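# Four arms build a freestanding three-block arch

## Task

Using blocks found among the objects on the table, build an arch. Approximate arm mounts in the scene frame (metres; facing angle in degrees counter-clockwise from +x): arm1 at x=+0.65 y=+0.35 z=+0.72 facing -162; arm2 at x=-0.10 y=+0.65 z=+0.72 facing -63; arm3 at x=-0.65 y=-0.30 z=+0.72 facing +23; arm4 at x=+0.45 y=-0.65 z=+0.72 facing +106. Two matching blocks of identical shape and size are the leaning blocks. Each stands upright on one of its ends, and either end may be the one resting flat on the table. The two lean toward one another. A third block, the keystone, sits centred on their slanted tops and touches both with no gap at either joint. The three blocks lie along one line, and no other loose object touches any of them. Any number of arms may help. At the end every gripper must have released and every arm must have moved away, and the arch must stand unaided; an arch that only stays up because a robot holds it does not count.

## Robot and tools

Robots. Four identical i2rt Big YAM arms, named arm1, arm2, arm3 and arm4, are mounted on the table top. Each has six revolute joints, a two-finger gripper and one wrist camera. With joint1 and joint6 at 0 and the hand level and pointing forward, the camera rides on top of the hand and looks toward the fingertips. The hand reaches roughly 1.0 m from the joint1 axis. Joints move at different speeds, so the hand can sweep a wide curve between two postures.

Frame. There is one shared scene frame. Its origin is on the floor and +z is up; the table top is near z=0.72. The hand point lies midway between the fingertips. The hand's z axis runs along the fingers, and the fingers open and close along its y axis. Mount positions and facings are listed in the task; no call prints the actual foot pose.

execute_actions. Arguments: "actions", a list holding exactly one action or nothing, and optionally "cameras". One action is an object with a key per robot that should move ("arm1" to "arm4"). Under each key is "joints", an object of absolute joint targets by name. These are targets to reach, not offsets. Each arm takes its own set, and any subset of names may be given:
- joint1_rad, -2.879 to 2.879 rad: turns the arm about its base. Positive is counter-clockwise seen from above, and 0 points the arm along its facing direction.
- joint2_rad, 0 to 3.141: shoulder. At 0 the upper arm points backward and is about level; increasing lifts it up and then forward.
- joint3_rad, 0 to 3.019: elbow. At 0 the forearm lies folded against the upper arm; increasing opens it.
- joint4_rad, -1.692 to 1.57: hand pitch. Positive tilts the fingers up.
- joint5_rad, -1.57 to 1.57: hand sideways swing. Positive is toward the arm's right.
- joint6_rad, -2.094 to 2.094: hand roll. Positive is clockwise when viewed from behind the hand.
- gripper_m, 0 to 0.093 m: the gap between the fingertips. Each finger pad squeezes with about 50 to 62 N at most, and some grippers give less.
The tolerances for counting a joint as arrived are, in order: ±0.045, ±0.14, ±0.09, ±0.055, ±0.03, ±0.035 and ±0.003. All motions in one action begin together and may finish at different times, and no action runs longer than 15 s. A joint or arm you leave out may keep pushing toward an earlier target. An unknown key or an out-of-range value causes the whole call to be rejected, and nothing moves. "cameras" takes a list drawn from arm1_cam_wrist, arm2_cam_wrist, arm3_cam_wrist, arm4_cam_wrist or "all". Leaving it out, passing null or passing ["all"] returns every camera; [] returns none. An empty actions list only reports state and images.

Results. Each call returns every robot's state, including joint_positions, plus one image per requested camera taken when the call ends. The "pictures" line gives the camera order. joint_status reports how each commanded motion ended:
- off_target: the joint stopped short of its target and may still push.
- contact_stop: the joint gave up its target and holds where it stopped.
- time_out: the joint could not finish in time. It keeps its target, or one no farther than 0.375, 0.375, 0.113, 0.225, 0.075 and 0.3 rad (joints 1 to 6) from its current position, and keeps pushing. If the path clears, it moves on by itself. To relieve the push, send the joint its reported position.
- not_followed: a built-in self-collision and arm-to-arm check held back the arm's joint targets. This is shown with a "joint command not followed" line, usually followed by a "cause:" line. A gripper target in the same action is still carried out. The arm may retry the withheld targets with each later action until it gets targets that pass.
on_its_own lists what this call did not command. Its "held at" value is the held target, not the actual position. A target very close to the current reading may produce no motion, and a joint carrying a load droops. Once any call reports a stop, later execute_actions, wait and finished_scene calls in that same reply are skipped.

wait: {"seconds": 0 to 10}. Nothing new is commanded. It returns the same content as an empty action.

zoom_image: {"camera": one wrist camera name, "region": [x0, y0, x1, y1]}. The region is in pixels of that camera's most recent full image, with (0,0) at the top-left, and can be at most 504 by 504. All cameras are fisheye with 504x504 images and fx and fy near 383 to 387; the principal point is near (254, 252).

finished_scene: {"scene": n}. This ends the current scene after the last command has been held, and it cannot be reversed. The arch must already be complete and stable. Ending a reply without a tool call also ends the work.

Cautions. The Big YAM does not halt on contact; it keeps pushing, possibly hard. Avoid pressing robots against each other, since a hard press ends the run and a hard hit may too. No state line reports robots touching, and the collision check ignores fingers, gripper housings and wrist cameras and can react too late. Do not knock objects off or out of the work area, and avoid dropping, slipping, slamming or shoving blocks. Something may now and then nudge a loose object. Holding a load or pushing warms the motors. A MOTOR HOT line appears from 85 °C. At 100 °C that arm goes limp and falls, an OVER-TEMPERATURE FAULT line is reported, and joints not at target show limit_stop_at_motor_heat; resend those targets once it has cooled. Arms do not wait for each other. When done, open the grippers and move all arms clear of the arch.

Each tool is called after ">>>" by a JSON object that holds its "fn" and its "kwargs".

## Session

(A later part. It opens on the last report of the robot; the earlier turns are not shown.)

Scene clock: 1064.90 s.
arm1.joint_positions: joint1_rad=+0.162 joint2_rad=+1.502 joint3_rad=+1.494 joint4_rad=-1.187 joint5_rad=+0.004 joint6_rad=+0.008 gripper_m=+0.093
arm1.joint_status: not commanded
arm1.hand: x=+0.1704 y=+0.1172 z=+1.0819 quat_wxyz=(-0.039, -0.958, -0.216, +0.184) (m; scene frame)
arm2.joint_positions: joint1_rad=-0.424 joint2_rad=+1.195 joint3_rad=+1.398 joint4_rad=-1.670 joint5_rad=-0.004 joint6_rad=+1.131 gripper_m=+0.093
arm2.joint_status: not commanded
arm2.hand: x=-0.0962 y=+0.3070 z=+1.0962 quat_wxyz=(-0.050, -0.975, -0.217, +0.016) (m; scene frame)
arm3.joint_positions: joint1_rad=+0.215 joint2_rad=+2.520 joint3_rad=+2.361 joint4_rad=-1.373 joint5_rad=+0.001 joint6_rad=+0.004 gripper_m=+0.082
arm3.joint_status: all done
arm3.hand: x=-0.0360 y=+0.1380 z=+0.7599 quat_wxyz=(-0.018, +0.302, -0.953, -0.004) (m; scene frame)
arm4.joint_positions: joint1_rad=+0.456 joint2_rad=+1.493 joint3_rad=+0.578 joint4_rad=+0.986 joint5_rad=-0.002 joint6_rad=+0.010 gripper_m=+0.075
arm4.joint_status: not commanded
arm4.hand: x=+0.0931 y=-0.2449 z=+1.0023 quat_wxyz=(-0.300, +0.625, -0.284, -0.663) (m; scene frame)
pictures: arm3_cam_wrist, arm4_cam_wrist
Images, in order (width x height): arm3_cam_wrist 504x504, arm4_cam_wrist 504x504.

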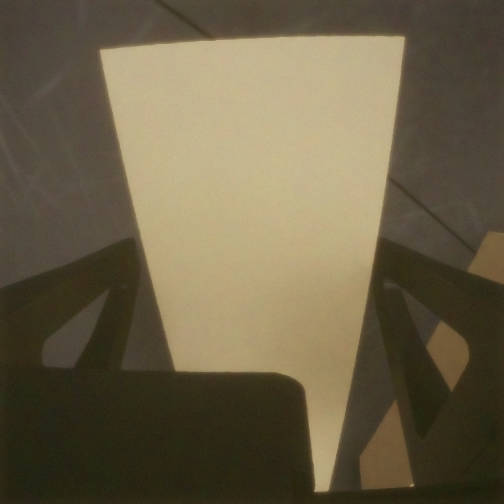

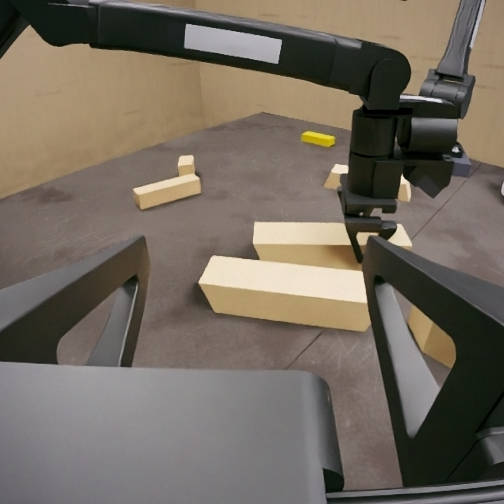

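>>> {"fn": "execute_actions", "kwargs": {"actions": [{"arm3":{"joints":{"joint2_rad":2.56}}}], "cameras": []}}

>>> {"fn": "execute_actions", "kwargs": {"actions": [{"arm3":{"joints":{"gripper_m":0.045}}}], "cameras": []}}

>>> {"fn": "execute_actions", "kwargs": {"actions": [{"arm3":{"joints":{"joint2_rad":1.8,"joint3_rad":1.9}}}], "cameras": []}}

>>> {"fn": "execute_actions", "kwargs": {"actions": [{"arm3":{"joints":{"joint1_rad":0.045,"joint2_rad":1.2,"joint3_rad":0.5,"joint4_rad":0.4}},"arm1":{"joints":{"joint2_rad":2.45,"joint3_rad":2.5,"joint4_rad":-1.45}}}], "cameras": ["arm1_cam_wrist","arm4_cam_wrist"]}}

Scene clock: 1074.60 s.
arm1.joint_positions: joint1_rad=+0.162 joint2_rad=+1.502 joint3_rad=+1.494 joint4_rad=-1.187 joint5_rad=+0.004 joint6_rad=+0.008 gripper_m=+0.093
arm1.joint_status: not commanded
arm1.hand: x=+0.1704 y=+0.1172 z=+1.0819 quat_wxyz=(-0.039, -0.958, -0.216, +0.184) (m; scene frame)
arm2.joint_positions: joint1_rad=-0.424 joint2_rad=+1.195 joint3_rad=+1.398 joint4_rad=-1.670 joint5_rad=-0.004 joint6_rad=+1.131 gripper_m=+0.093
arm2.joint_status: not commanded
arm2.hand: x=-0.0962 y=+0.3070 z=+1.0962 quat_wxyz=(-0.050, -0.975, -0.217, +0.016) (m; scene frame)
arm3.joint_positions: joint1_rad=+0.215 joint2_rad=+2.520 joint3_rad=+2.361 joint4_rad=-1.373 joint5_rad=+0.001 joint6_rad=+0.004 gripper_m=+0.082
arm3.joint_status: all done
arm3.hand: x=-0.0360 y=+0.1380 z=+0.7599 quat_wxyz=(-0.018, +0.302, -0.953, -0.004) (m; scene frame)
arm4.joint_positions: joint1_rad=+0.456 joint2_rad=+1.493 joint3_rad=+0.578 joint4_rad=+0.986 joint5_rad=-0.002 joint6_rad=+0.010 gripper_m=+0.075
arm4.joint_status: not commanded
arm4.hand: x=+0.0931 y=-0.2449 z=+1.0023 quat_wxyz=(-0.300, +0.625, -0.284, -0.663) (m; scene frame)
pictures: none
No camera images: the call's "cameras" was empty. Leave "cameras" out to get every camera's image.

Scene clock: 1075.17 s.
arm1.joint_positions: joint1_rad=+0.162 joint2_rad=+1.502 joint3_rad=+1.494 joint4_rad=-1.187 joint5_rad=+0.004 joint6_rad=+0.008 gripper_m=+0.093
arm1.joint_status: not commanded
arm1.hand: x=+0.1704 y=+0.1172 z=+1.0819 quat_wxyz=(-0.039, -0.958, -0.216, +0.184) (m; scene frame)
arm2.joint_positions: joint1_rad=-0.424 joint2_rad=+1.195 joint3_rad=+1.398 joint4_rad=-1.670 joint5_rad=-0.004 joint6_rad=+1.131 gripper_m=+0.093
arm2.joint_status: not commanded
arm2.hand: x=-0.0962 y=+0.3070 z=+1.0962 quat_wxyz=(-0.050, -0.975, -0.217, +0.016) (m; scene frame)
arm3.joint_positions: joint1_rad=+0.215 joint2_rad=+2.520 joint3_rad=+2.361 joint4_rad=-1.372 joint5_rad=+0.003 joint6_rad=+0.005 gripper_m=+0.061
arm3.joint_status: gripper_m off_target (ended at +0.061, target +0.045)
arm3.hand: x=-0.0357 y=+0.1379 z=+0.7596 quat_wxyz=(-0.019, +0.302, -0.953, -0.003) (m; scene frame)
arm4.joint_positions: joint1_rad=+0.456 joint2_rad=+1.493 joint3_rad=+0.578 joint4_rad=+0.986 joint5_rad=-0.002 joint6_rad=+0.010 gripper_m=+0.075
arm4.joint_status: not commanded
arm4.hand: x=+0.0931 y=-0.2449 z=+1.0023 quat_wxyz=(-0.300, +0.625, -0.284, -0.663) (m; scene frame)
pictures: none
No camera images: the call's "cameras" was empty. Leave "cameras" out to get every camera's image.

Scene clock: 1077.20 s.
arm1.joint_positions: joint1_rad=+0.162 joint2_rad=+1.502 joint3_rad=+1.494 joint4_rad=-1.187 joint5_rad=+0.004 joint6_rad=+0.008 gripper_m=+0.093
arm1.joint_status: not commanded
arm1.hand: x=+0.1704 y=+0.1172 z=+1.0819 quat_wxyz=(-0.039, -0.958, -0.216, +0.184) (m; scene frame)
arm2.joint_positions: joint1_rad=-0.424 joint2_rad=+1.195 joint3_rad=+1.398 joint4_rad=-1.670 joint5_rad=-0.004 joint6_rad=+1.131 gripper_m=+0.093
arm2.joint_status: not commanded
arm2.hand: x=-0.0962 y=+0.3070 z=+1.0962 quat_wxyz=(-0.050, -0.975, -0.217, +0.016) (m; scene frame)
arm3.joint_positions: joint1_rad=+0.215 joint2_rad=+1.812 joint3_rad=+1.892 joint4_rad=-1.355 joint5_rad=+0.003 joint6_rad=+0.005 gripper_m=+0.061
arm3.joint_status: all done
arm3.hand: x=-0.1380 y=+0.0659 z=+1.0478 quat_wxyz=(-0.140, +0.299, -0.943, -0.043) (m; scene frame)
arm4.joint_positions: joint1_rad=+0.456 joint2_rad=+1.493 joint3_rad=+0.578 joint4_rad=+0.986 joint5_rad=-0.002 joint6_rad=+0.010 gripper_m=+0.075
arm4.joint_status: not commanded
arm4.hand: x=+0.0931 y=-0.2449 z=+1.0023 quat_wxyz=(-0.300, +0.625, -0.284, -0.663) (m; scene frame)
pictures: none
No camera images: the call's "cameras" was empty. Leave "cameras" out to get every camera's image.

Scene clock: 1079.07 s.
arm1.joint_positions: joint1_rad=+0.162 joint2_rad=+2.456 joint3_rad=+2.448 joint4_rad=-1.439 joint5_rad=+0.004 joint6_rad=+0.008 gripper_m=+0.093
arm1.joint_status: all done
arm1.hand: x=-0.0413 y=+0.0154 z=+0.8718 quat_wxyz=(-0.011, -0.974, -0.219, +0.062) (m; scene frame)
arm2.joint_positions: joint1_rad=-0.424 joint2_rad=+1.195 joint3_rad=+1.398 joint4_rad=-1.670 joint5_rad=-0.004 joint6_rad=+1.131 gripper_m=+0.093
arm2.joint_status: not commanded
arm2.hand: x=-0.0962 y=+0.3070 z=+1.0962 quat_wxyz=(-0.050, -0.975, -0.217, +0.016) (m; scene frame)
arm3.joint_positions: joint1_rad=+0.039 joint2_rad=+1.228 joint3_rad=+0.491 joint4_rad=+0.355 joint5_rad=+0.002 joint6_rad=+0.005 gripper_m=+0.061
arm3.joint_status: all done
arm3.hand: x=-0.2274 y=-0.0993 z=+0.9324 quat_wxyz=(-0.546, +0.180, -0.809, -0.122) (m; scene frame)
arm4.joint_positions: joint1_rad=+0.456 joint2_rad=+1.493 joint3_rad=+0.578 joint4_rad=+0.986 joint5_rad=-0.002 joint6_rad=+0.010 gripper_m=+0.075
arm4.joint_status: not commanded
arm4.hand: x=+0.0931 y=-0.2449 z=+1.0023 quat_wxyz=(-0.300, +0.625, -0.284, -0.663) (m; scene frame)
pictures: arm1_cam_wrist, arm4_cam_wrist
Images, in order (width x height): arm1_cam_wrist 504x504, arm4_cam_wrist 504x504.

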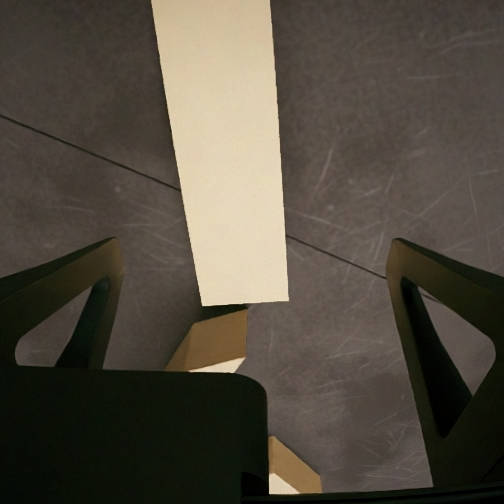

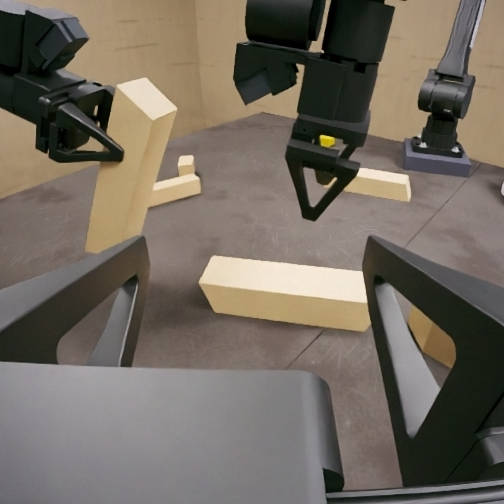

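>>> {"fn": "execute_actions", "kwargs": {"actions": [{"arm1":{"joints":{"joint1_rad":0.185,"joint2_rad":2.66,"joint3_rad":2.62,"joint4_rad":-1.32}}}], "cameras": ["arm1_cam_wrist","arm4_cam_wrist"]}}

Scene clock: 1085.43 s.
arm1.joint_positions: joint1_rad=+0.175 joint2_rad=+2.664 joint3_rad=+2.587 joint4_rad=-1.331 joint5_rad=+0.004 joint6_rad=+0.008 gripper_m=+0.093
arm1.joint_status: all done
arm1.hand: x=-0.0727 y=-0.0118 z=+0.7736 quat_wxyz=(-0.016, -0.971, -0.225, +0.081) (m; scene frame)
arm2.joint_positions: joint1_rad=-0.424 joint2_rad=+1.195 joint3_rad=+1.398 joint4_rad=-1.670 joint5_rad=-0.004 joint6_rad=+1.131 gripper_m=+0.093
arm2.joint_status: not commanded
arm2.hand: x=-0.0962 y=+0.3070 z=+1.0962 quat_wxyz=(-0.050, -0.975, -0.217, +0.016) (m; scene frame)
arm3.joint_positions: joint1_rad=+0.039 joint2_rad=+1.228 joint3_rad=+0.491 joint4_rad=+0.355 joint5_rad=+0.002 joint6_rad=+0.005 gripper_m=+0.061
arm3.joint_status: not commanded
arm3.hand: x=-0.2274 y=-0.0993 z=+0.9324 quat_wxyz=(-0.546, +0.180, -0.809, -0.122) (m; scene frame)
arm4.joint_positions: joint1_rad=+0.456 joint2_rad=+1.493 joint3_rad=+0.578 joint4_rad=+0.986 joint5_rad=-0.002 joint6_rad=+0.010 gripper_m=+0.075
arm4.joint_status: not commanded
arm4.hand: x=+0.0931 y=-0.2449 z=+1.0023 quat_wxyz=(-0.300, +0.625, -0.284, -0.663) (m; scene frame)
pictures: arm1_cam_wrist, arm4_cam_wrist
Images, in order (width x height): arm1_cam_wrist 504x504, arm4_cam_wrist 504x504.

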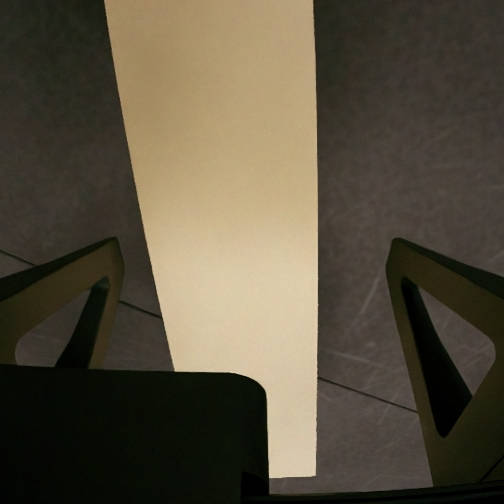

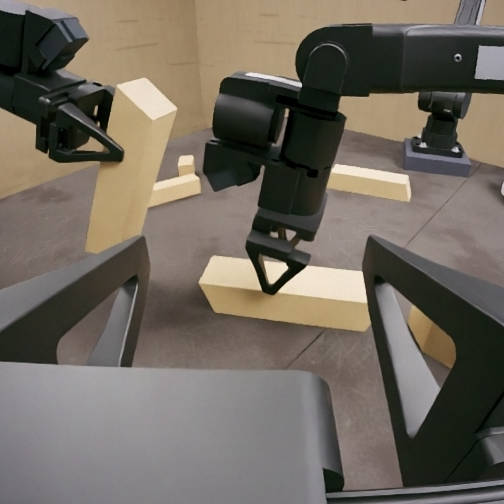

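>>> {"fn": "execute_actions", "kwargs": {"actions": [{"arm1":{"joints":{"joint1_rad":0.2,"joint2_rad":2.72,"joint4_rad":-1.26}}}], "cameras": ["arm1_cam_wrist"]}}

>>> {"fn": "execute_actions", "kwargs": {"actions": [{"arm1":{"joints":{"gripper_m":0.045}}}], "cameras": ["arm4_cam_wrist"]}}

Scene clock: 1090.87 s.
arm1.joint_positions: joint1_rad=+0.191 joint2_rad=+2.689 joint3_rad=+2.587 joint4_rad=-1.275 joint5_rad=+0.004 joint6_rad=+0.008 gripper_m=+0.093
arm1.joint_status: all done
arm1.hand: x=-0.0752 y=-0.0277 z=+0.7567 quat_wxyz=(-0.020, -0.968, -0.233, +0.096) (m; scene frame)
arm2.joint_positions: joint1_rad=-0.424 joint2_rad=+1.195 joint3_rad=+1.398 joint4_rad=-1.670 joint5_rad=-0.004 joint6_rad=+1.131 gripper_m=+0.093
arm2.joint_status: not commanded
arm2.hand: x=-0.0962 y=+0.3070 z=+1.0962 quat_wxyz=(-0.050, -0.975, -0.217, +0.016) (m; scene frame)
arm3.joint_positions: joint1_rad=+0.039 joint2_rad=+1.228 joint3_rad=+0.491 joint4_rad=+0.355 joint5_rad=+0.002 joint6_rad=+0.005 gripper_m=+0.061
arm3.joint_status: not commanded
arm3.hand: x=-0.2274 y=-0.0993 z=+0.9324 quat_wxyz=(-0.546, +0.180, -0.809, -0.122) (m; scene frame)
arm4.joint_positions: joint1_rad=+0.456 joint2_rad=+1.493 joint3_rad=+0.578 joint4_rad=+0.986 joint5_rad=-0.002 joint6_rad=+0.010 gripper_m=+0.075
arm4.joint_status: not commanded
arm4.hand: x=+0.0931 y=-0.2449 z=+1.0023 quat_wxyz=(-0.300, +0.625, -0.284, -0.663) (m; scene frame)
pictures: arm1_cam_wrist
Images, in order (width x height): arm1_cam_wrist 504x504.

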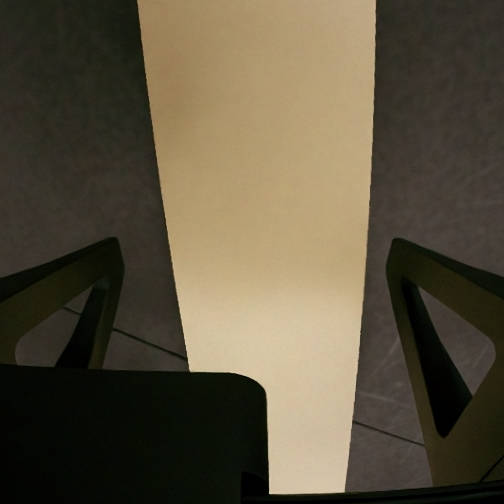

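Scene clock: 1091.47 s.
arm1.joint_positions: joint1_rad=+0.191 joint2_rad=+2.689 joint3_rad=+2.587 joint4_rad=-1.275 joint5_rad=+0.004 joint6_rad=+0.005 gripper_m=+0.059
arm1.joint_status: gripper_m off_target (ended at +0.059, target +0.045)
arm1.hand: x=-0.0754 y=-0.0276 z=+0.7567 quat_wxyz=(-0.020, -0.967, -0.234, +0.096) (m; scene frame)
arm2.joint_positions: joint1_rad=-0.424 joint2_rad=+1.195 joint3_rad=+1.398 joint4_rad=-1.670 joint5_rad=-0.004 joint6_rad=+1.131 gripper_m=+0.093
arm2.joint_status: not commanded
arm2.hand: x=-0.0962 y=+0.3070 z=+1.0962 quat_wxyz=(-0.050, -0.975, -0.217, +0.016) (m; scene frame)
arm3.joint_positions: joint1_rad=+0.039 joint2_rad=+1.228 joint3_rad=+0.491 joint4_rad=+0.355 joint5_rad=+0.002 joint6_rad=+0.005 gripper_m=+0.061
arm3.joint_status: not commanded
arm3.hand: x=-0.2274 y=-0.0993 z=+0.9324 quat_wxyz=(-0.546, +0.180, -0.809, -0.122) (m; scene frame)
arm4.joint_positions: joint1_rad=+0.456 joint2_rad=+1.493 joint3_rad=+0.578 joint4_rad=+0.986 joint5_rad=-0.002 joint6_rad=+0.010 gripper_m=+0.075
arm4.joint_status: not commanded
arm4.hand: x=+0.0931 y=-0.2449 z=+1.0023 quat_wxyz=(-0.300, +0.625, -0.284, -0.663) (m; scene frame)
pictures: arm4_cam_wrist
Images, in order (width x height): arm4_cam_wrist 504x504.

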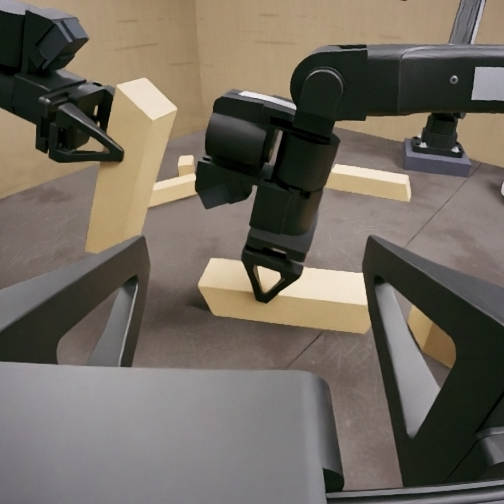

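>>> {"fn": "execute_actions", "kwargs": {"actions": [{"arm1":{"joints":{"joint2_rad":2.0,"joint3_rad":2.1}}}], "cameras": []}}

>>> {"fn": "execute_actions", "kwargs": {"actions": [{"arm1":{"joints":{"joint1_rad":-0.1,"joint2_rad":1.3,"joint3_rad":0.8,"joint4_rad":0.35}},"arm4":{"joints":{"joint1_rad":0.2,"joint2_rad":2.2,"joint3_rad":2.3,"joint4_rad":-1.6,"gripper_m":0.093}}}], "cameras": ["arm4_cam_wrist","arm1_cam_wrist"]}}

Scene clock: 1110.17 s.
arm1.joint_positions: joint1_rad=+0.191 joint2_rad=+2.023 joint3_rad=+2.082 joint4_rad=-1.261 joint5_rad=+0.004 joint6_rad=+0.004 gripper_m=+0.059
arm1.joint_status: all done
arm1.hand: x=+0.0154 y=+0.0186 z=+1.0355 quat_wxyz=(-0.041, -0.955, -0.232, +0.180) (m; scene frame)
arm2.joint_positions: joint1_rad=-0.424 joint2_rad=+1.195 joint3_rad=+1.398 joint4_rad=-1.670 joint5_rad=-0.004 joint6_rad=+1.131 gripper_m=+0.093
arm2.joint_status: not commanded
arm2.hand: x=-0.0962 y=+0.3070 z=+1.0962 quat_wxyz=(-0.050, -0.975, -0.217, +0.016) (m; scene frame)
arm3.joint_positions: joint1_rad=+0.039 joint2_rad=+1.228 joint3_rad=+0.491 joint4_rad=+0.355 joint5_rad=+0.002 joint6_rad=+0.005 gripper_m=+0.061
arm3.joint_status: not commanded
arm3.hand: x=-0.2274 y=-0.0993 z=+0.9324 quat_wxyz=(-0.546, +0.180, -0.809, -0.122) (m; scene frame)
arm4.joint_positions: joint1_rad=+0.456 joint2_rad=+1.493 joint3_rad=+0.578 joint4_rad=+0.986 joint5_rad=-0.002 joint6_rad=+0.010 gripper_m=+0.075
arm4.joint_status: not commanded
arm4.hand: x=+0.0931 y=-0.2449 z=+1.0023 quat_wxyz=(-0.300, +0.625, -0.284, -0.663) (m; scene frame)
pictures: none
No camera images: the call's "cameras" was empty. Leave "cameras" out to get every camera's image.

Scene clock: 1112.40 s.
arm1.joint_positions: joint1_rad=-0.105 joint2_rad=+1.331 joint3_rad=+0.762 joint4_rad=+0.305 joint5_rad=-0.002 joint6_rad=-0.007 gripper_m=+0.059
arm1.joint_status: all done
arm1.hand: x=+0.1051 y=+0.2477 z=+1.0457 quat_wxyz=(-0.054, -0.789, -0.077, +0.607) (m; scene frame)
arm2.joint_positions: joint1_rad=-0.425 joint2_rad=+1.190 joint3_rad=+1.396 joint4_rad=-1.678 joint5_rad=-0.003 joint6_rad=+1.121 gripper_m=+0.093
arm2.joint_status: not commanded
arm2.hand: x=-0.0965 y=+0.3104 z=+1.0969 quat_wxyz=(-0.048, -0.974, -0.222, +0.016) (m; scene frame)
arm3.joint_positions: joint1_rad=+0.039 joint2_rad=+1.228 joint3_rad=+0.491 joint4_rad=+0.355 joint5_rad=+0.002 joint6_rad=+0.005 gripper_m=+0.061
arm3.joint_status: not commanded
arm3.hand: x=-0.2274 y=-0.0993 z=+0.9324 quat_wxyz=(-0.546, +0.180, -0.809, -0.122) (m; scene frame)
arm4.joint_positions: joint1_rad=+0.192 joint2_rad=+2.179 joint3_rad=+2.264 joint4_rad=-1.590 joint5_rad=+0.004 joint6_rad=-0.011 gripper_m=+0.093
arm4.joint_status: all done
arm4.hand: x=+0.1463 y=-0.0293 z=+0.9637 quat_wxyz=(-0.021, +0.850, -0.526, -0.020) (m; scene frame)
pictures: arm1_cam_wrist, arm4_cam_wrist
Images, in order (width x height): arm1_cam_wrist 504x504, arm4_cam_wrist 504x504.

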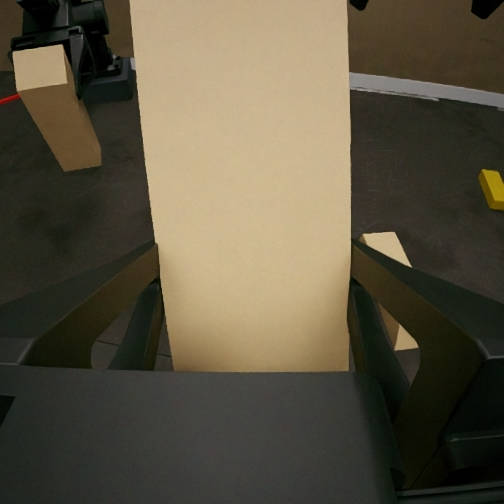

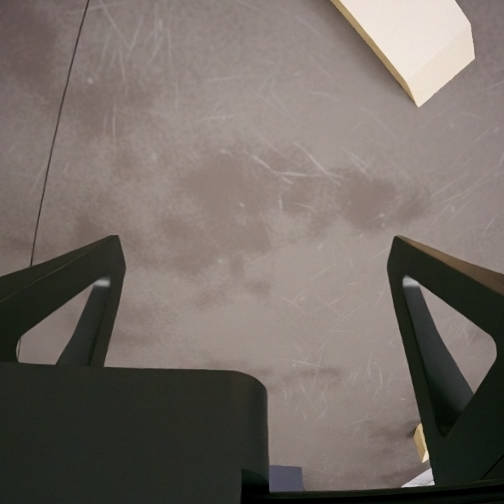

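>>> {"fn": "execute_actions", "kwargs": {"actions": [{"arm4":{"joints":{"joint1_rad":0.06,"joint2_rad":2.3,"joint3_rad":2.6,"joint4_rad":-1.6}},"arm2":{"joints":{"joint2_rad":0.9,"joint3_rad":1.0}},"arm1":{"joints":{"joint1_rad":-0.35,"joint2_rad":1.1,"joint3_rad":0.6}}}], "cameras": ["arm4_cam_wrist","arm3_cam_wrist"]}}

Scene clock: 1121.63 s.
arm1.joint_positions: joint1_rad=-0.359 joint2_rad=+1.119 joint3_rad=+0.584 joint4_rad=+0.306 joint5_rad=+0.003 joint6_rad=-0.006 gripper_m=+0.059
arm1.joint_status: all done
arm1.hand: x=+0.1686 y=+0.3843 z=+1.0517 quat_wxyz=(+0.025, -0.781, +0.026, +0.623) (m; scene frame)
arm2.joint_positions: joint1_rad=-0.425 joint2_rad=+0.893 joint3_rad=+0.998 joint4_rad=-1.672 joint5_rad=-0.003 joint6_rad=+1.121 gripper_m=+0.093
arm2.joint_status: all done
arm2.hand: x=-0.0972 y=+0.4343 z=+1.0183 quat_wxyz=(-0.002, -0.975, -0.221, +0.005) (m; scene frame)
arm3.joint_positions: joint1_rad=+0.039 joint2_rad=+1.228 joint3_rad=+0.491 joint4_rad=+0.355 joint5_rad=+0.002 joint6_rad=+0.005 gripper_m=+0.061
arm3.joint_status: not commanded
arm3.hand: x=-0.2274 y=-0.0993 z=+0.9324 quat_wxyz=(-0.546, +0.180, -0.809, -0.122) (m; scene frame)
arm4.joint_positions: joint1_rad=+0.058 joint2_rad=+2.285 joint3_rad=+2.562 joint4_rad=-1.593 joint5_rad=+0.001 joint6_rad=-0.009 gripper_m=+0.093
arm4.joint_status: all done
arm4.hand: x=+0.2125 y=+0.0621 z=+1.0133 quat_wxyz=(-0.078, +0.807, -0.577, -0.095) (m; scene frame)
pictures: arm3_cam_wrist, arm4_cam_wrist
Images, in order (width x height): arm3_cam_wrist 504x504, arm4_cam_wrist 504x504.

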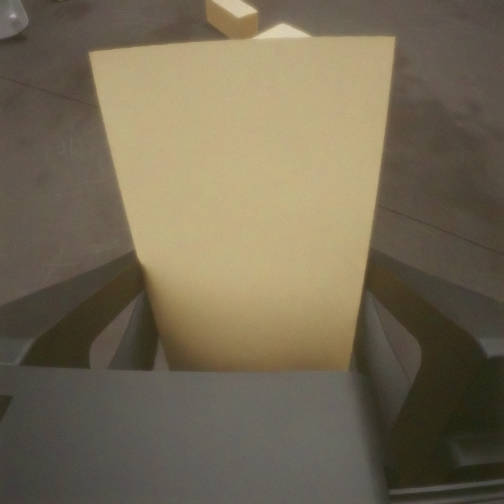

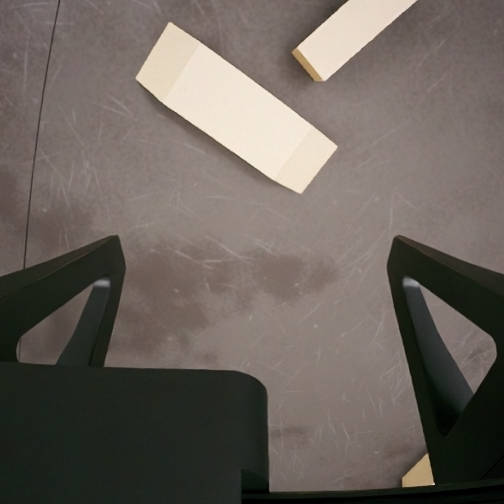

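>>> {"fn": "execute_actions", "kwargs": {"actions": [{"arm4":{"joints":{"joint2_rad":2.45,"joint3_rad":2.45,"joint4_rad":-1.5,"joint6_rad":-0.96}}}], "cameras": ["arm4_cam_wrist"]}}

Scene clock: 1133.50 s.
arm1.joint_positions: joint1_rad=-0.359 joint2_rad=+1.119 joint3_rad=+0.584 joint4_rad=+0.306 joint5_rad=+0.003 joint6_rad=-0.006 gripper_m=+0.059
arm1.joint_status: not commanded
arm1.hand: x=+0.1686 y=+0.3843 z=+1.0517 quat_wxyz=(+0.025, -0.781, +0.026, +0.623) (m; scene frame)
arm2.joint_positions: joint1_rad=-0.425 joint2_rad=+0.893 joint3_rad=+0.998 joint4_rad=-1.672 joint5_rad=-0.003 joint6_rad=+1.121 gripper_m=+0.093
arm2.joint_status: not commanded
arm2.hand: x=-0.0972 y=+0.4343 z=+1.0183 quat_wxyz=(-0.002, -0.975, -0.221, +0.005) (m; scene frame)
arm3.joint_positions: joint1_rad=+0.039 joint2_rad=+1.228 joint3_rad=+0.491 joint4_rad=+0.355 joint5_rad=+0.002 joint6_rad=+0.005 gripper_m=+0.061
arm3.joint_status: not commanded
arm3.hand: x=-0.2274 y=-0.0993 z=+0.9324 quat_wxyz=(-0.546, +0.180, -0.809, -0.122) (m; scene frame)
arm4.joint_positions: joint1_rad=+0.058 joint2_rad=+2.438 joint3_rad=+2.428 joint4_rad=-1.510 joint5_rad=+0.001 joint6_rad=-0.949 gripper_m=+0.093
arm4.joint_status: all done
arm4.hand: x=+0.2154 y=+0.0600 z=+0.8491 quat_wxyz=(-0.022, +0.988, -0.151, -0.004) (m; scene frame)
pictures: arm4_cam_wrist
Images, in order (width x height): arm4_cam_wrist 504x504.

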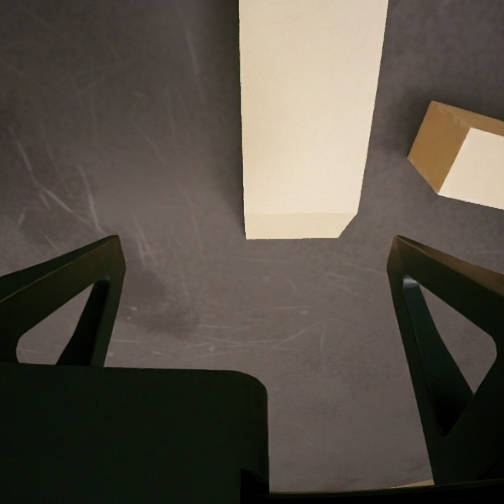

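>>> {"fn": "execute_actions", "kwargs": {"actions": [{"arm4":{"joints":{"joint1_rad":0.11,"joint2_rad":2.6,"joint3_rad":2.62,"joint4_rad":-1.36}}}], "cameras": ["arm4_cam_wrist"]}}

Scene clock: 1141.43 s.
arm1.joint_positions: joint1_rad=-0.359 joint2_rad=+1.119 joint3_rad=+0.584 joint4_rad=+0.306 joint5_rad=+0.003 joint6_rad=-0.006 gripper_m=+0.059
arm1.joint_status: not commanded
arm1.hand: x=+0.1686 y=+0.3843 z=+1.0517 quat_wxyz=(+0.025, -0.781, +0.026, +0.623) (m; scene frame)
arm2.joint_positions: joint1_rad=-0.425 joint2_rad=+0.893 joint3_rad=+0.998 joint4_rad=-1.672 joint5_rad=-0.003 joint6_rad=+1.121 gripper_m=+0.093
arm2.joint_status: not commanded
arm2.hand: x=-0.0972 y=+0.4343 z=+1.0183 quat_wxyz=(-0.002, -0.975, -0.221, +0.005) (m; scene frame)
arm3.joint_positions: joint1_rad=+0.039 joint2_rad=+1.228 joint3_rad=+0.491 joint4_rad=+0.355 joint5_rad=+0.002 joint6_rad=+0.005 gripper_m=+0.061
arm3.joint_status: not commanded
arm3.hand: x=-0.2274 y=-0.0993 z=+0.9324 quat_wxyz=(-0.546, +0.180, -0.809, -0.122) (m; scene frame)
arm4.joint_positions: joint1_rad=+0.115 joint2_rad=+2.592 joint3_rad=+2.574 joint4_rad=-1.372 joint5_rad=+0.001 joint6_rad=-0.949 gripper_m=+0.093
arm4.joint_status: all done
arm4.hand: x=+0.1551 y=+0.0987 z=+0.7951 quat_wxyz=(-0.078, +0.989, -0.122, -0.035) (m; scene frame)
pictures: arm4_cam_wrist
Images, in order (width x height): arm4_cam_wrist 504x504.

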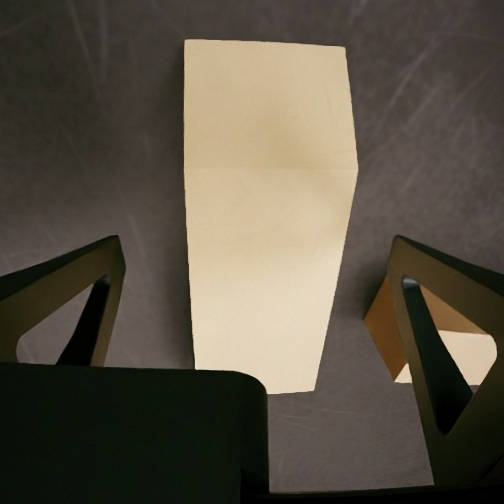

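>>> {"fn": "execute_actions", "kwargs": {"actions": [{"arm4":{"joints":{"joint2_rad":2.68,"joint4_rad":-1.32}}}], "cameras": ["arm4_cam_wrist"]}}

>>> {"fn": "execute_actions", "kwargs": {"actions": [{"arm4":{"joints":{"gripper_m":0.045}}}], "cameras": []}}

>>> {"fn": "execute_actions", "kwargs": {"actions": [{"arm4":{"joints":{"joint2_rad":2.1,"joint3_rad":1.8,"joint4_rad":-1.2}}}], "cameras": ["arm4_cam_wrist"]}}

Scene clock: 1148.77 s.
arm1.joint_positions: joint1_rad=-0.359 joint2_rad=+1.119 joint3_rad=+0.584 joint4_rad=+0.306 joint5_rad=+0.003 joint6_rad=-0.006 gripper_m=+0.059
arm1.joint_status: not commanded
arm1.hand: x=+0.1686 y=+0.3843 z=+1.0517 quat_wxyz=(+0.025, -0.781, +0.026, +0.623) (m; scene frame)
arm2.joint_positions: joint1_rad=-0.425 joint2_rad=+0.893 joint3_rad=+0.998 joint4_rad=-1.672 joint5_rad=-0.003 joint6_rad=+1.121 gripper_m=+0.093
arm2.joint_status: not commanded
arm2.hand: x=-0.0972 y=+0.4343 z=+1.0183 quat_wxyz=(-0.002, -0.975, -0.221, +0.005) (m; scene frame)
arm3.joint_positions: joint1_rad=+0.039 joint2_rad=+1.228 joint3_rad=+0.491 joint4_rad=+0.355 joint5_rad=+0.002 joint6_rad=+0.005 gripper_m=+0.061
arm3.joint_status: not commanded
arm3.hand: x=-0.2274 y=-0.0993 z=+0.9324 quat_wxyz=(-0.546, +0.180, -0.809, -0.122) (m; scene frame)
arm4.joint_positions: joint1_rad=+0.114 joint2_rad=+2.652 joint3_rad=+2.591 joint4_rad=-1.329 joint5_rad=+0.000 joint6_rad=-0.950 gripper_m=+0.093
arm4.joint_status: all done
arm4.hand: x=+0.1535 y=+0.1052 z=+0.7567 quat_wxyz=(-0.078, +0.989, -0.122, -0.036) (m; scene frame)
pictures: arm4_cam_wrist
Images, in order (width x height): arm4_cam_wrist 504x504.

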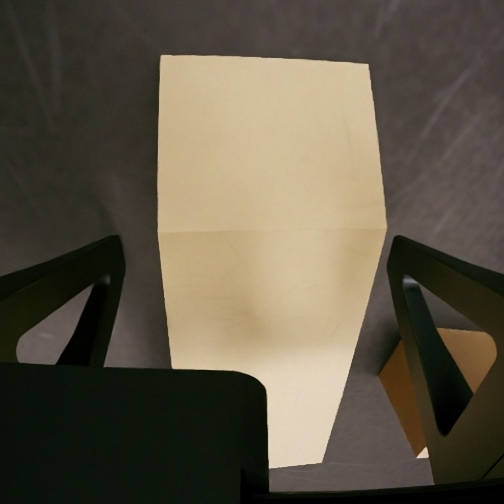

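Scene clock: 1149.37 s.
arm1.joint_positions: joint1_rad=-0.359 joint2_rad=+1.119 joint3_rad=+0.584 joint4_rad=+0.306 joint5_rad=+0.003 joint6_rad=-0.006 gripper_m=+0.059
arm1.joint_status: not commanded
arm1.hand: x=+0.1686 y=+0.3843 z=+1.0517 quat_wxyz=(+0.025, -0.781, +0.026, +0.623) (m; scene frame)
arm2.joint_positions: joint1_rad=-0.425 joint2_rad=+0.893 joint3_rad=+0.998 joint4_rad=-1.672 joint5_rad=-0.003 joint6_rad=+1.121 gripper_m=+0.093
arm2.joint_status: not commanded
arm2.hand: x=-0.0972 y=+0.4343 z=+1.0183 quat_wxyz=(-0.002, -0.975, -0.221, +0.005) (m; scene frame)
arm3.joint_positions: joint1_rad=+0.039 joint2_rad=+1.228 joint3_rad=+0.491 joint4_rad=+0.355 joint5_rad=+0.002 joint6_rad=+0.005 gripper_m=+0.061
arm3.joint_status: not commanded
arm3.hand: x=-0.2274 y=-0.0993 z=+0.9324 quat_wxyz=(-0.546, +0.180, -0.809, -0.122) (m; scene frame)
arm4.joint_positions: joint1_rad=+0.114 joint2_rad=+2.652 joint3_rad=+2.591 joint4_rad=-1.328 joint5_rad=+0.000 joint6_rad=-0.951 gripper_m=+0.061
arm4.joint_status: gripper_m off_target (ended at +0.061, target +0.045)
arm4.hand: x=+0.1534 y=+0.1055 z=+0.7568 quat_wxyz=(-0.079, +0.989, -0.122, -0.036) (m; scene frame)
pictures: none
No camera images: the call's "cameras" was empty. Leave "cameras" out to get every camera's image.

Scene clock: 1151.07 s.
arm1.joint_positions: joint1_rad=-0.359 joint2_rad=+1.119 joint3_rad=+0.584 joint4_rad=+0.306 joint5_rad=+0.003 joint6_rad=-0.006 gripper_m=+0.059
arm1.joint_status: not commanded
arm1.hand: x=+0.1686 y=+0.3843 z=+1.0517 quat_wxyz=(+0.025, -0.781, +0.026, +0.623) (m; scene frame)
arm2.joint_positions: joint1_rad=-0.425 joint2_rad=+0.893 joint3_rad=+0.998 joint4_rad=-1.672 joint5_rad=-0.003 joint6_rad=+1.121 gripper_m=+0.093
arm2.joint_status: not commanded
arm2.hand: x=-0.0972 y=+0.4343 z=+1.0183 quat_wxyz=(-0.002, -0.975, -0.221, +0.005) (m; scene frame)
arm3.joint_positions: joint1_rad=+0.039 joint2_rad=+1.228 joint3_rad=+0.491 joint4_rad=+0.355 joint5_rad=+0.002 joint6_rad=+0.005 gripper_m=+0.061
arm3.joint_status: not commanded
arm3.hand: x=-0.2274 y=-0.0993 z=+0.9324 quat_wxyz=(-0.546, +0.180, -0.809, -0.122) (m; scene frame)
arm4.joint_positions: joint1_rad=+0.114 joint2_rad=+2.116 joint3_rad=+1.783 joint4_rad=-1.205 joint5_rad=+0.000 joint6_rad=-0.951 gripper_m=+0.061
arm4.joint_status: all done
arm4.hand: x=+0.2139 y=-0.0509 z=+0.8239 quat_wxyz=(-0.013, +0.992, -0.122, +0.000) (m; scene frame)
pictures: arm4_cam_wrist
Images, in order (width x height): arm4_cam_wrist 504x504.

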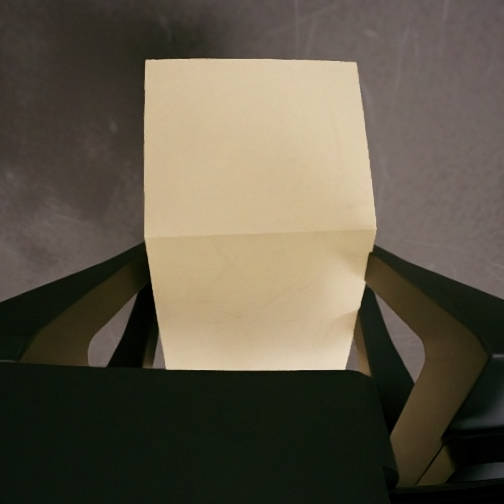

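>>> {"fn": "execute_actions", "kwargs": {"actions": [{"arm4":{"joints":{"joint3_rad":1.9,"joint4_rad":0.3,"joint6_rad":0}}}], "cameras": []}}

>>> {"fn": "execute_actions", "kwargs": {"actions": [{"arm4":{"joints":{"joint2_rad":2.25,"joint3_rad":1.5,"joint4_rad":1.57}},"arm2":{"joints":{"joint1_rad":-0.07,"joint2_rad":1.3,"joint3_rad":1.4,"joint4_rad":-0.95,"joint6_rad":0}}}], "cameras": ["arm2_cam_wrist","arm4_cam_wrist"]}}

Scene clock: 1178.60 s.
arm1.joint_positions: joint1_rad=-0.359 joint2_rad=+1.119 joint3_rad=+0.584 joint4_rad=+0.306 joint5_rad=+0.003 joint6_rad=-0.006 gripper_m=+0.059
arm1.joint_status: not commanded
arm1.hand: x=+0.1686 y=+0.3843 z=+1.0517 quat_wxyz=(+0.025, -0.781, +0.026, +0.623) (m; scene frame)
arm2.joint_positions: joint1_rad=-0.425 joint2_rad=+0.893 joint3_rad=+0.998 joint4_rad=-1.672 joint5_rad=-0.003 joint6_rad=+1.121 gripper_m=+0.093
arm2.joint_status: not commanded
arm2.hand: x=-0.0972 y=+0.4343 z=+1.0183 quat_wxyz=(-0.002, -0.975, -0.221, +0.005) (m; scene frame)
arm3.joint_positions: joint1_rad=+0.039 joint2_rad=+1.228 joint3_rad=+0.491 joint4_rad=+0.355 joint5_rad=+0.002 joint6_rad=+0.005 gripper_m=+0.061
arm3.joint_status: not commanded
arm3.hand: x=-0.2274 y=-0.0993 z=+0.9324 quat_wxyz=(-0.546, +0.180, -0.809, -0.122) (m; scene frame)
arm4.joint_positions: joint1_rad=+0.114 joint2_rad=+2.113 joint3_rad=+1.846 joint4_rad=+0.267 joint5_rad=+0.000 joint6_rad=-0.011 gripper_m=+0.061
arm4.joint_status: all done
arm4.hand: x=+0.1206 y=+0.1779 z=+1.0919 quat_wxyz=(-0.403, +0.591, -0.393, -0.577) (m; scene frame)
pictures: none
No camera images: the call's "cameras" was empty. Leave "cameras" out to get every camera's image.

Scene clock: 1180.53 s.
arm1.joint_positions: joint1_rad=-0.359 joint2_rad=+1.119 joint3_rad=+0.584 joint4_rad=+0.306 joint5_rad=+0.003 joint6_rad=-0.006 gripper_m=+0.059
arm1.joint_status: not commanded
arm1.hand: x=+0.1686 y=+0.3843 z=+1.0517 quat_wxyz=(+0.025, -0.781, +0.026, +0.623) (m; scene frame)
arm2.joint_positions: joint1_rad=-0.070 joint2_rad=+1.308 joint3_rad=+1.343 joint4_rad=-0.966 joint5_rad=-0.001 joint6_rad=+0.012 gripper_m=+0.093
arm2.joint_status: all done
arm2.hand: x=+0.0826 y=+0.1666 z=+1.0838 quat_wxyz=(-0.255, -0.546, -0.777, +0.182) (m; scene frame)
arm3.joint_positions: joint1_rad=+0.039 joint2_rad=+1.228 joint3_rad=+0.491 joint4_rad=+0.355 joint5_rad=+0.002 joint6_rad=+0.005 gripper_m=+0.061
arm3.joint_status: not commanded
arm3.hand: x=-0.2274 y=-0.0993 z=+0.9324 quat_wxyz=(-0.546, +0.180, -0.809, -0.122) (m; scene frame)
arm4.joint_positions: joint1_rad=+0.115 joint2_rad=+2.260 joint3_rad=+1.477 joint4_rad=+1.542 joint5_rad=-0.004 joint6_rad=-0.008 gripper_m=+0.061
arm4.joint_status: all done
arm4.hand: x=+0.1654 y=+0.0604 z=+1.0532 quat_wxyz=(-0.520, +0.335, -0.217, -0.755) (m; scene frame)
pictures: arm2_cam_wrist, arm4_cam_wrist
Images, in order (width x height): arm2_cam_wrist 504x504, arm4_cam_wrist 504x504.

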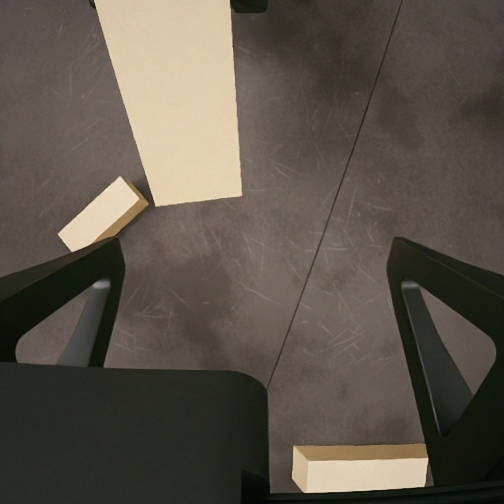

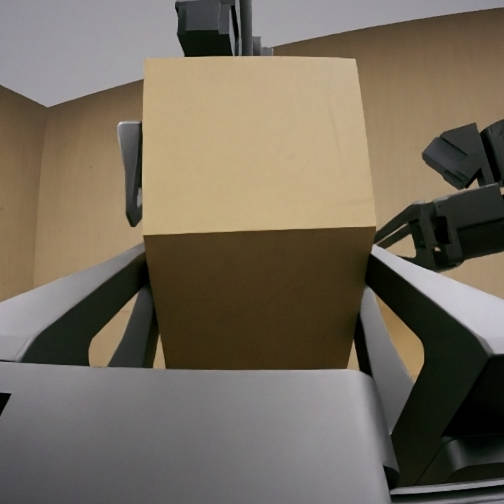

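>>> {"fn": "execute_actions", "kwargs": {"actions": [{"arm2":{"joints":{"joint1_rad":0.0}}}], "cameras": []}}

>>> {"fn": "execute_actions", "kwargs": {"actions": [{"arm2":{"joints":{"joint2_rad":1.45,"joint3_rad":1.4,"joint4_rad":-0.72}}}], "cameras": ["arm2_cam_wrist","arm4_cam_wrist"]}}

Scene clock: 1188.87 s.
arm1.joint_positions: joint1_rad=-0.359 joint2_rad=+1.119 joint3_rad=+0.584 joint4_rad=+0.306 joint5_rad=+0.003 joint6_rad=-0.006 gripper_m=+0.059
arm1.joint_status: not commanded
arm1.hand: x=+0.1686 y=+0.3843 z=+1.0517 quat_wxyz=(+0.025, -0.781, +0.026, +0.623) (m; scene frame)
arm2.joint_positions: joint1_rad=-0.002 joint2_rad=+1.308 joint3_rad=+1.343 joint4_rad=-0.966 joint5_rad=-0.001 joint6_rad=+0.011 gripper_m=+0.093
arm2.joint_status: all done
arm2.hand: x=+0.1150 y=+0.1798 z=+1.0834 quat_wxyz=(-0.260, -0.520, -0.795, +0.173) (m; scene frame)
arm3.joint_positions: joint1_rad=+0.039 joint2_rad=+1.228 joint3_rad=+0.491 joint4_rad=+0.355 joint5_rad=+0.002 joint6_rad=+0.005 gripper_m=+0.061
arm3.joint_status: not commanded
arm3.hand: x=-0.2274 y=-0.0993 z=+0.9324 quat_wxyz=(-0.546, +0.180, -0.809, -0.122) (m; scene frame)
arm4.joint_positions: joint1_rad=+0.115 joint2_rad=+2.260 joint3_rad=+1.477 joint4_rad=+1.542 joint5_rad=-0.004 joint6_rad=-0.008 gripper_m=+0.061
arm4.joint_status: not commanded
arm4.hand: x=+0.1654 y=+0.0604 z=+1.0532 quat_wxyz=(-0.520, +0.335, -0.217, -0.755) (m; scene frame)
pictures: none
No camera images: the call's "cameras" was empty. Leave "cameras" out to get every camera's image.

Scene clock: 1189.87 s.
arm1.joint_positions: joint1_rad=-0.359 joint2_rad=+1.119 joint3_rad=+0.584 joint4_rad=+0.306 joint5_rad=+0.003 joint6_rad=-0.006 gripper_m=+0.059
arm1.joint_status: not commanded
arm1.hand: x=+0.1686 y=+0.3843 z=+1.0517 quat_wxyz=(+0.025, -0.781, +0.026, +0.623) (m; scene frame)
arm2.joint_positions: joint1_rad=-0.002 joint2_rad=+1.469 joint3_rad=+1.353 joint4_rad=-0.736 joint5_rad=-0.001 joint6_rad=+0.011 gripper_m=+0.093
arm2.joint_status: all done
arm2.hand: x=+0.1449 y=+0.1115 z=+1.0384 quat_wxyz=(-0.292, -0.512, -0.784, +0.193) (m; scene frame)
arm3.joint_positions: joint1_rad=+0.039 joint2_rad=+1.228 joint3_rad=+0.491 joint4_rad=+0.355 joint5_rad=+0.002 joint6_rad=+0.005 gripper_m=+0.061
arm3.joint_status: not commanded
arm3.hand: x=-0.2274 y=-0.0993 z=+0.9324 quat_wxyz=(-0.546, +0.180, -0.809, -0.122) (m; scene frame)
arm4.joint_positions: joint1_rad=+0.115 joint2_rad=+2.260 joint3_rad=+1.477 joint4_rad=+1.542 joint5_rad=-0.004 joint6_rad=-0.008 gripper_m=+0.061
arm4.joint_status: not commanded
arm4.hand: x=+0.1654 y=+0.0604 z=+1.0532 quat_wxyz=(-0.520, +0.335, -0.217, -0.755) (m; scene frame)
pictures: arm2_cam_wrist, arm4_cam_wrist
Images, in order (width x height): arm2_cam_wrist 504x504, arm4_cam_wrist 504x504.

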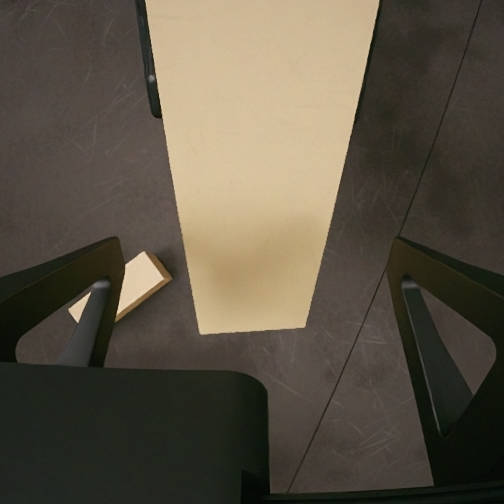

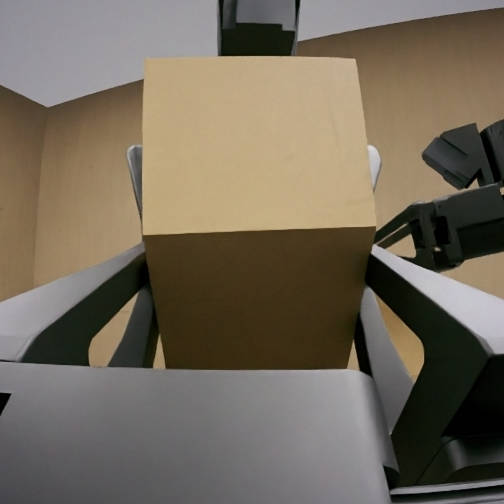

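Go ~2.5 cm deeper.

>>> {"fn": "execute_actions", "kwargs": {"actions": [{"arm2":{"joints":{"joint2_rad":1.53,"joint4_rad":-0.63}}}], "cameras": ["arm2_cam_wrist"]}}

>>> {"fn": "execute_actions", "kwargs": {"actions": [{"arm2":{"joints":{"gripper_m":0.045}}}], "cameras": ["arm2_cam_wrist"]}}

Scene clock: 1201.23 s.
arm1.joint_positions: joint1_rad=-0.359 joint2_rad=+1.119 joint3_rad=+0.584 joint4_rad=+0.306 joint5_rad=+0.003 joint6_rad=-0.006 gripper_m=+0.059
arm1.joint_status: not commanded
arm1.hand: x=+0.1686 y=+0.3843 z=+1.0517 quat_wxyz=(+0.025, -0.781, +0.026, +0.623) (m; scene frame)
arm2.joint_positions: joint1_rad=-0.002 joint2_rad=+1.530 joint3_rad=+1.353 joint4_rad=-0.646 joint5_rad=-0.001 joint6_rad=+0.011 gripper_m=+0.093
arm2.joint_status: all done
arm2.hand: x=+0.1549 y=+0.0884 z=+1.0173 quat_wxyz=(-0.303, -0.509, -0.780, +0.200) (m; scene frame)
arm3.joint_positions: joint1_rad=+0.039 joint2_rad=+1.228 joint3_rad=+0.491 joint4_rad=+0.355 joint5_rad=+0.002 joint6_rad=+0.005 gripper_m=+0.061
arm3.joint_status: not commanded
arm3.hand: x=-0.2274 y=-0.0993 z=+0.9324 quat_wxyz=(-0.546, +0.180, -0.809, -0.122) (m; scene frame)
arm4.joint_positions: joint1_rad=+0.115 joint2_rad=+2.260 joint3_rad=+1.477 joint4_rad=+1.542 joint5_rad=-0.004 joint6_rad=-0.008 gripper_m=+0.061
arm4.joint_status: not commanded
arm4.hand: x=+0.1654 y=+0.0604 z=+1.0532 quat_wxyz=(-0.520, +0.335, -0.217, -0.755) (m; scene frame)
pictures: arm2_cam_wrist
Images, in order (width x height): arm2_cam_wrist 504x504.

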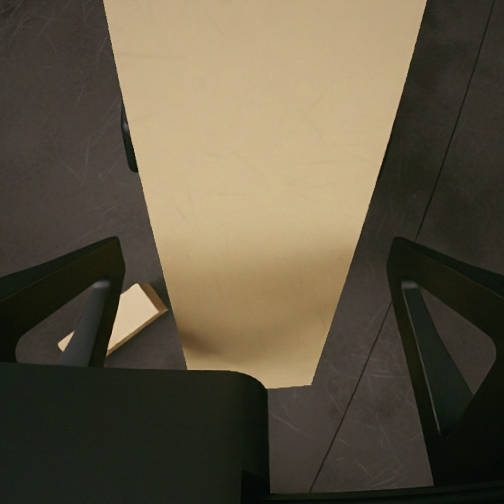

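Scene clock: 1201.83 s.
arm1.joint_positions: joint1_rad=-0.359 joint2_rad=+1.119 joint3_rad=+0.584 joint4_rad=+0.306 joint5_rad=+0.003 joint6_rad=-0.006 gripper_m=+0.059
arm1.joint_status: not commanded
arm1.hand: x=+0.1686 y=+0.3843 z=+1.0517 quat_wxyz=(+0.025, -0.781, +0.026, +0.623) (m; scene frame)
arm2.joint_positions: joint1_rad=-0.002 joint2_rad=+1.530 joint3_rad=+1.353 joint4_rad=-0.645 joint5_rad=+0.000 joint6_rad=+0.010 gripper_m=+0.059
arm2.joint_status: gripper_m off_target (ended at +0.059, target +0.045)
arm2.hand: x=+0.1548 y=+0.0882 z=+1.0174 quat_wxyz=(-0.303, -0.509, -0.780, +0.201) (m; scene frame)
arm3.joint_positions: joint1_rad=+0.039 joint2_rad=+1.228 joint3_rad=+0.491 joint4_rad=+0.355 joint5_rad=+0.002 joint6_rad=+0.005 gripper_m=+0.061
arm3.joint_status: not commanded
arm3.hand: x=-0.2274 y=-0.0993 z=+0.9324 quat_wxyz=(-0.546, +0.180, -0.809, -0.122) (m; scene frame)
arm4.joint_positions: joint1_rad=+0.115 joint2_rad=+2.260 joint3_rad=+1.477 joint4_rad=+1.543 joint5_rad=-0.002 joint6_rad=-0.008 gripper_m=+0.061
arm4.joint_status: not commanded
arm4.hand: x=+0.1657 y=+0.0603 z=+1.0533 quat_wxyz=(-0.521, +0.334, -0.218, -0.755) (m; scene frame)
pictures: arm2_cam_wrist
Images, in order (width x height): arm2_cam_wrist 504x504.

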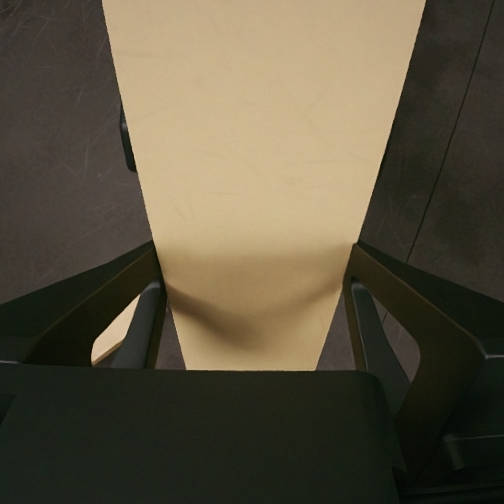

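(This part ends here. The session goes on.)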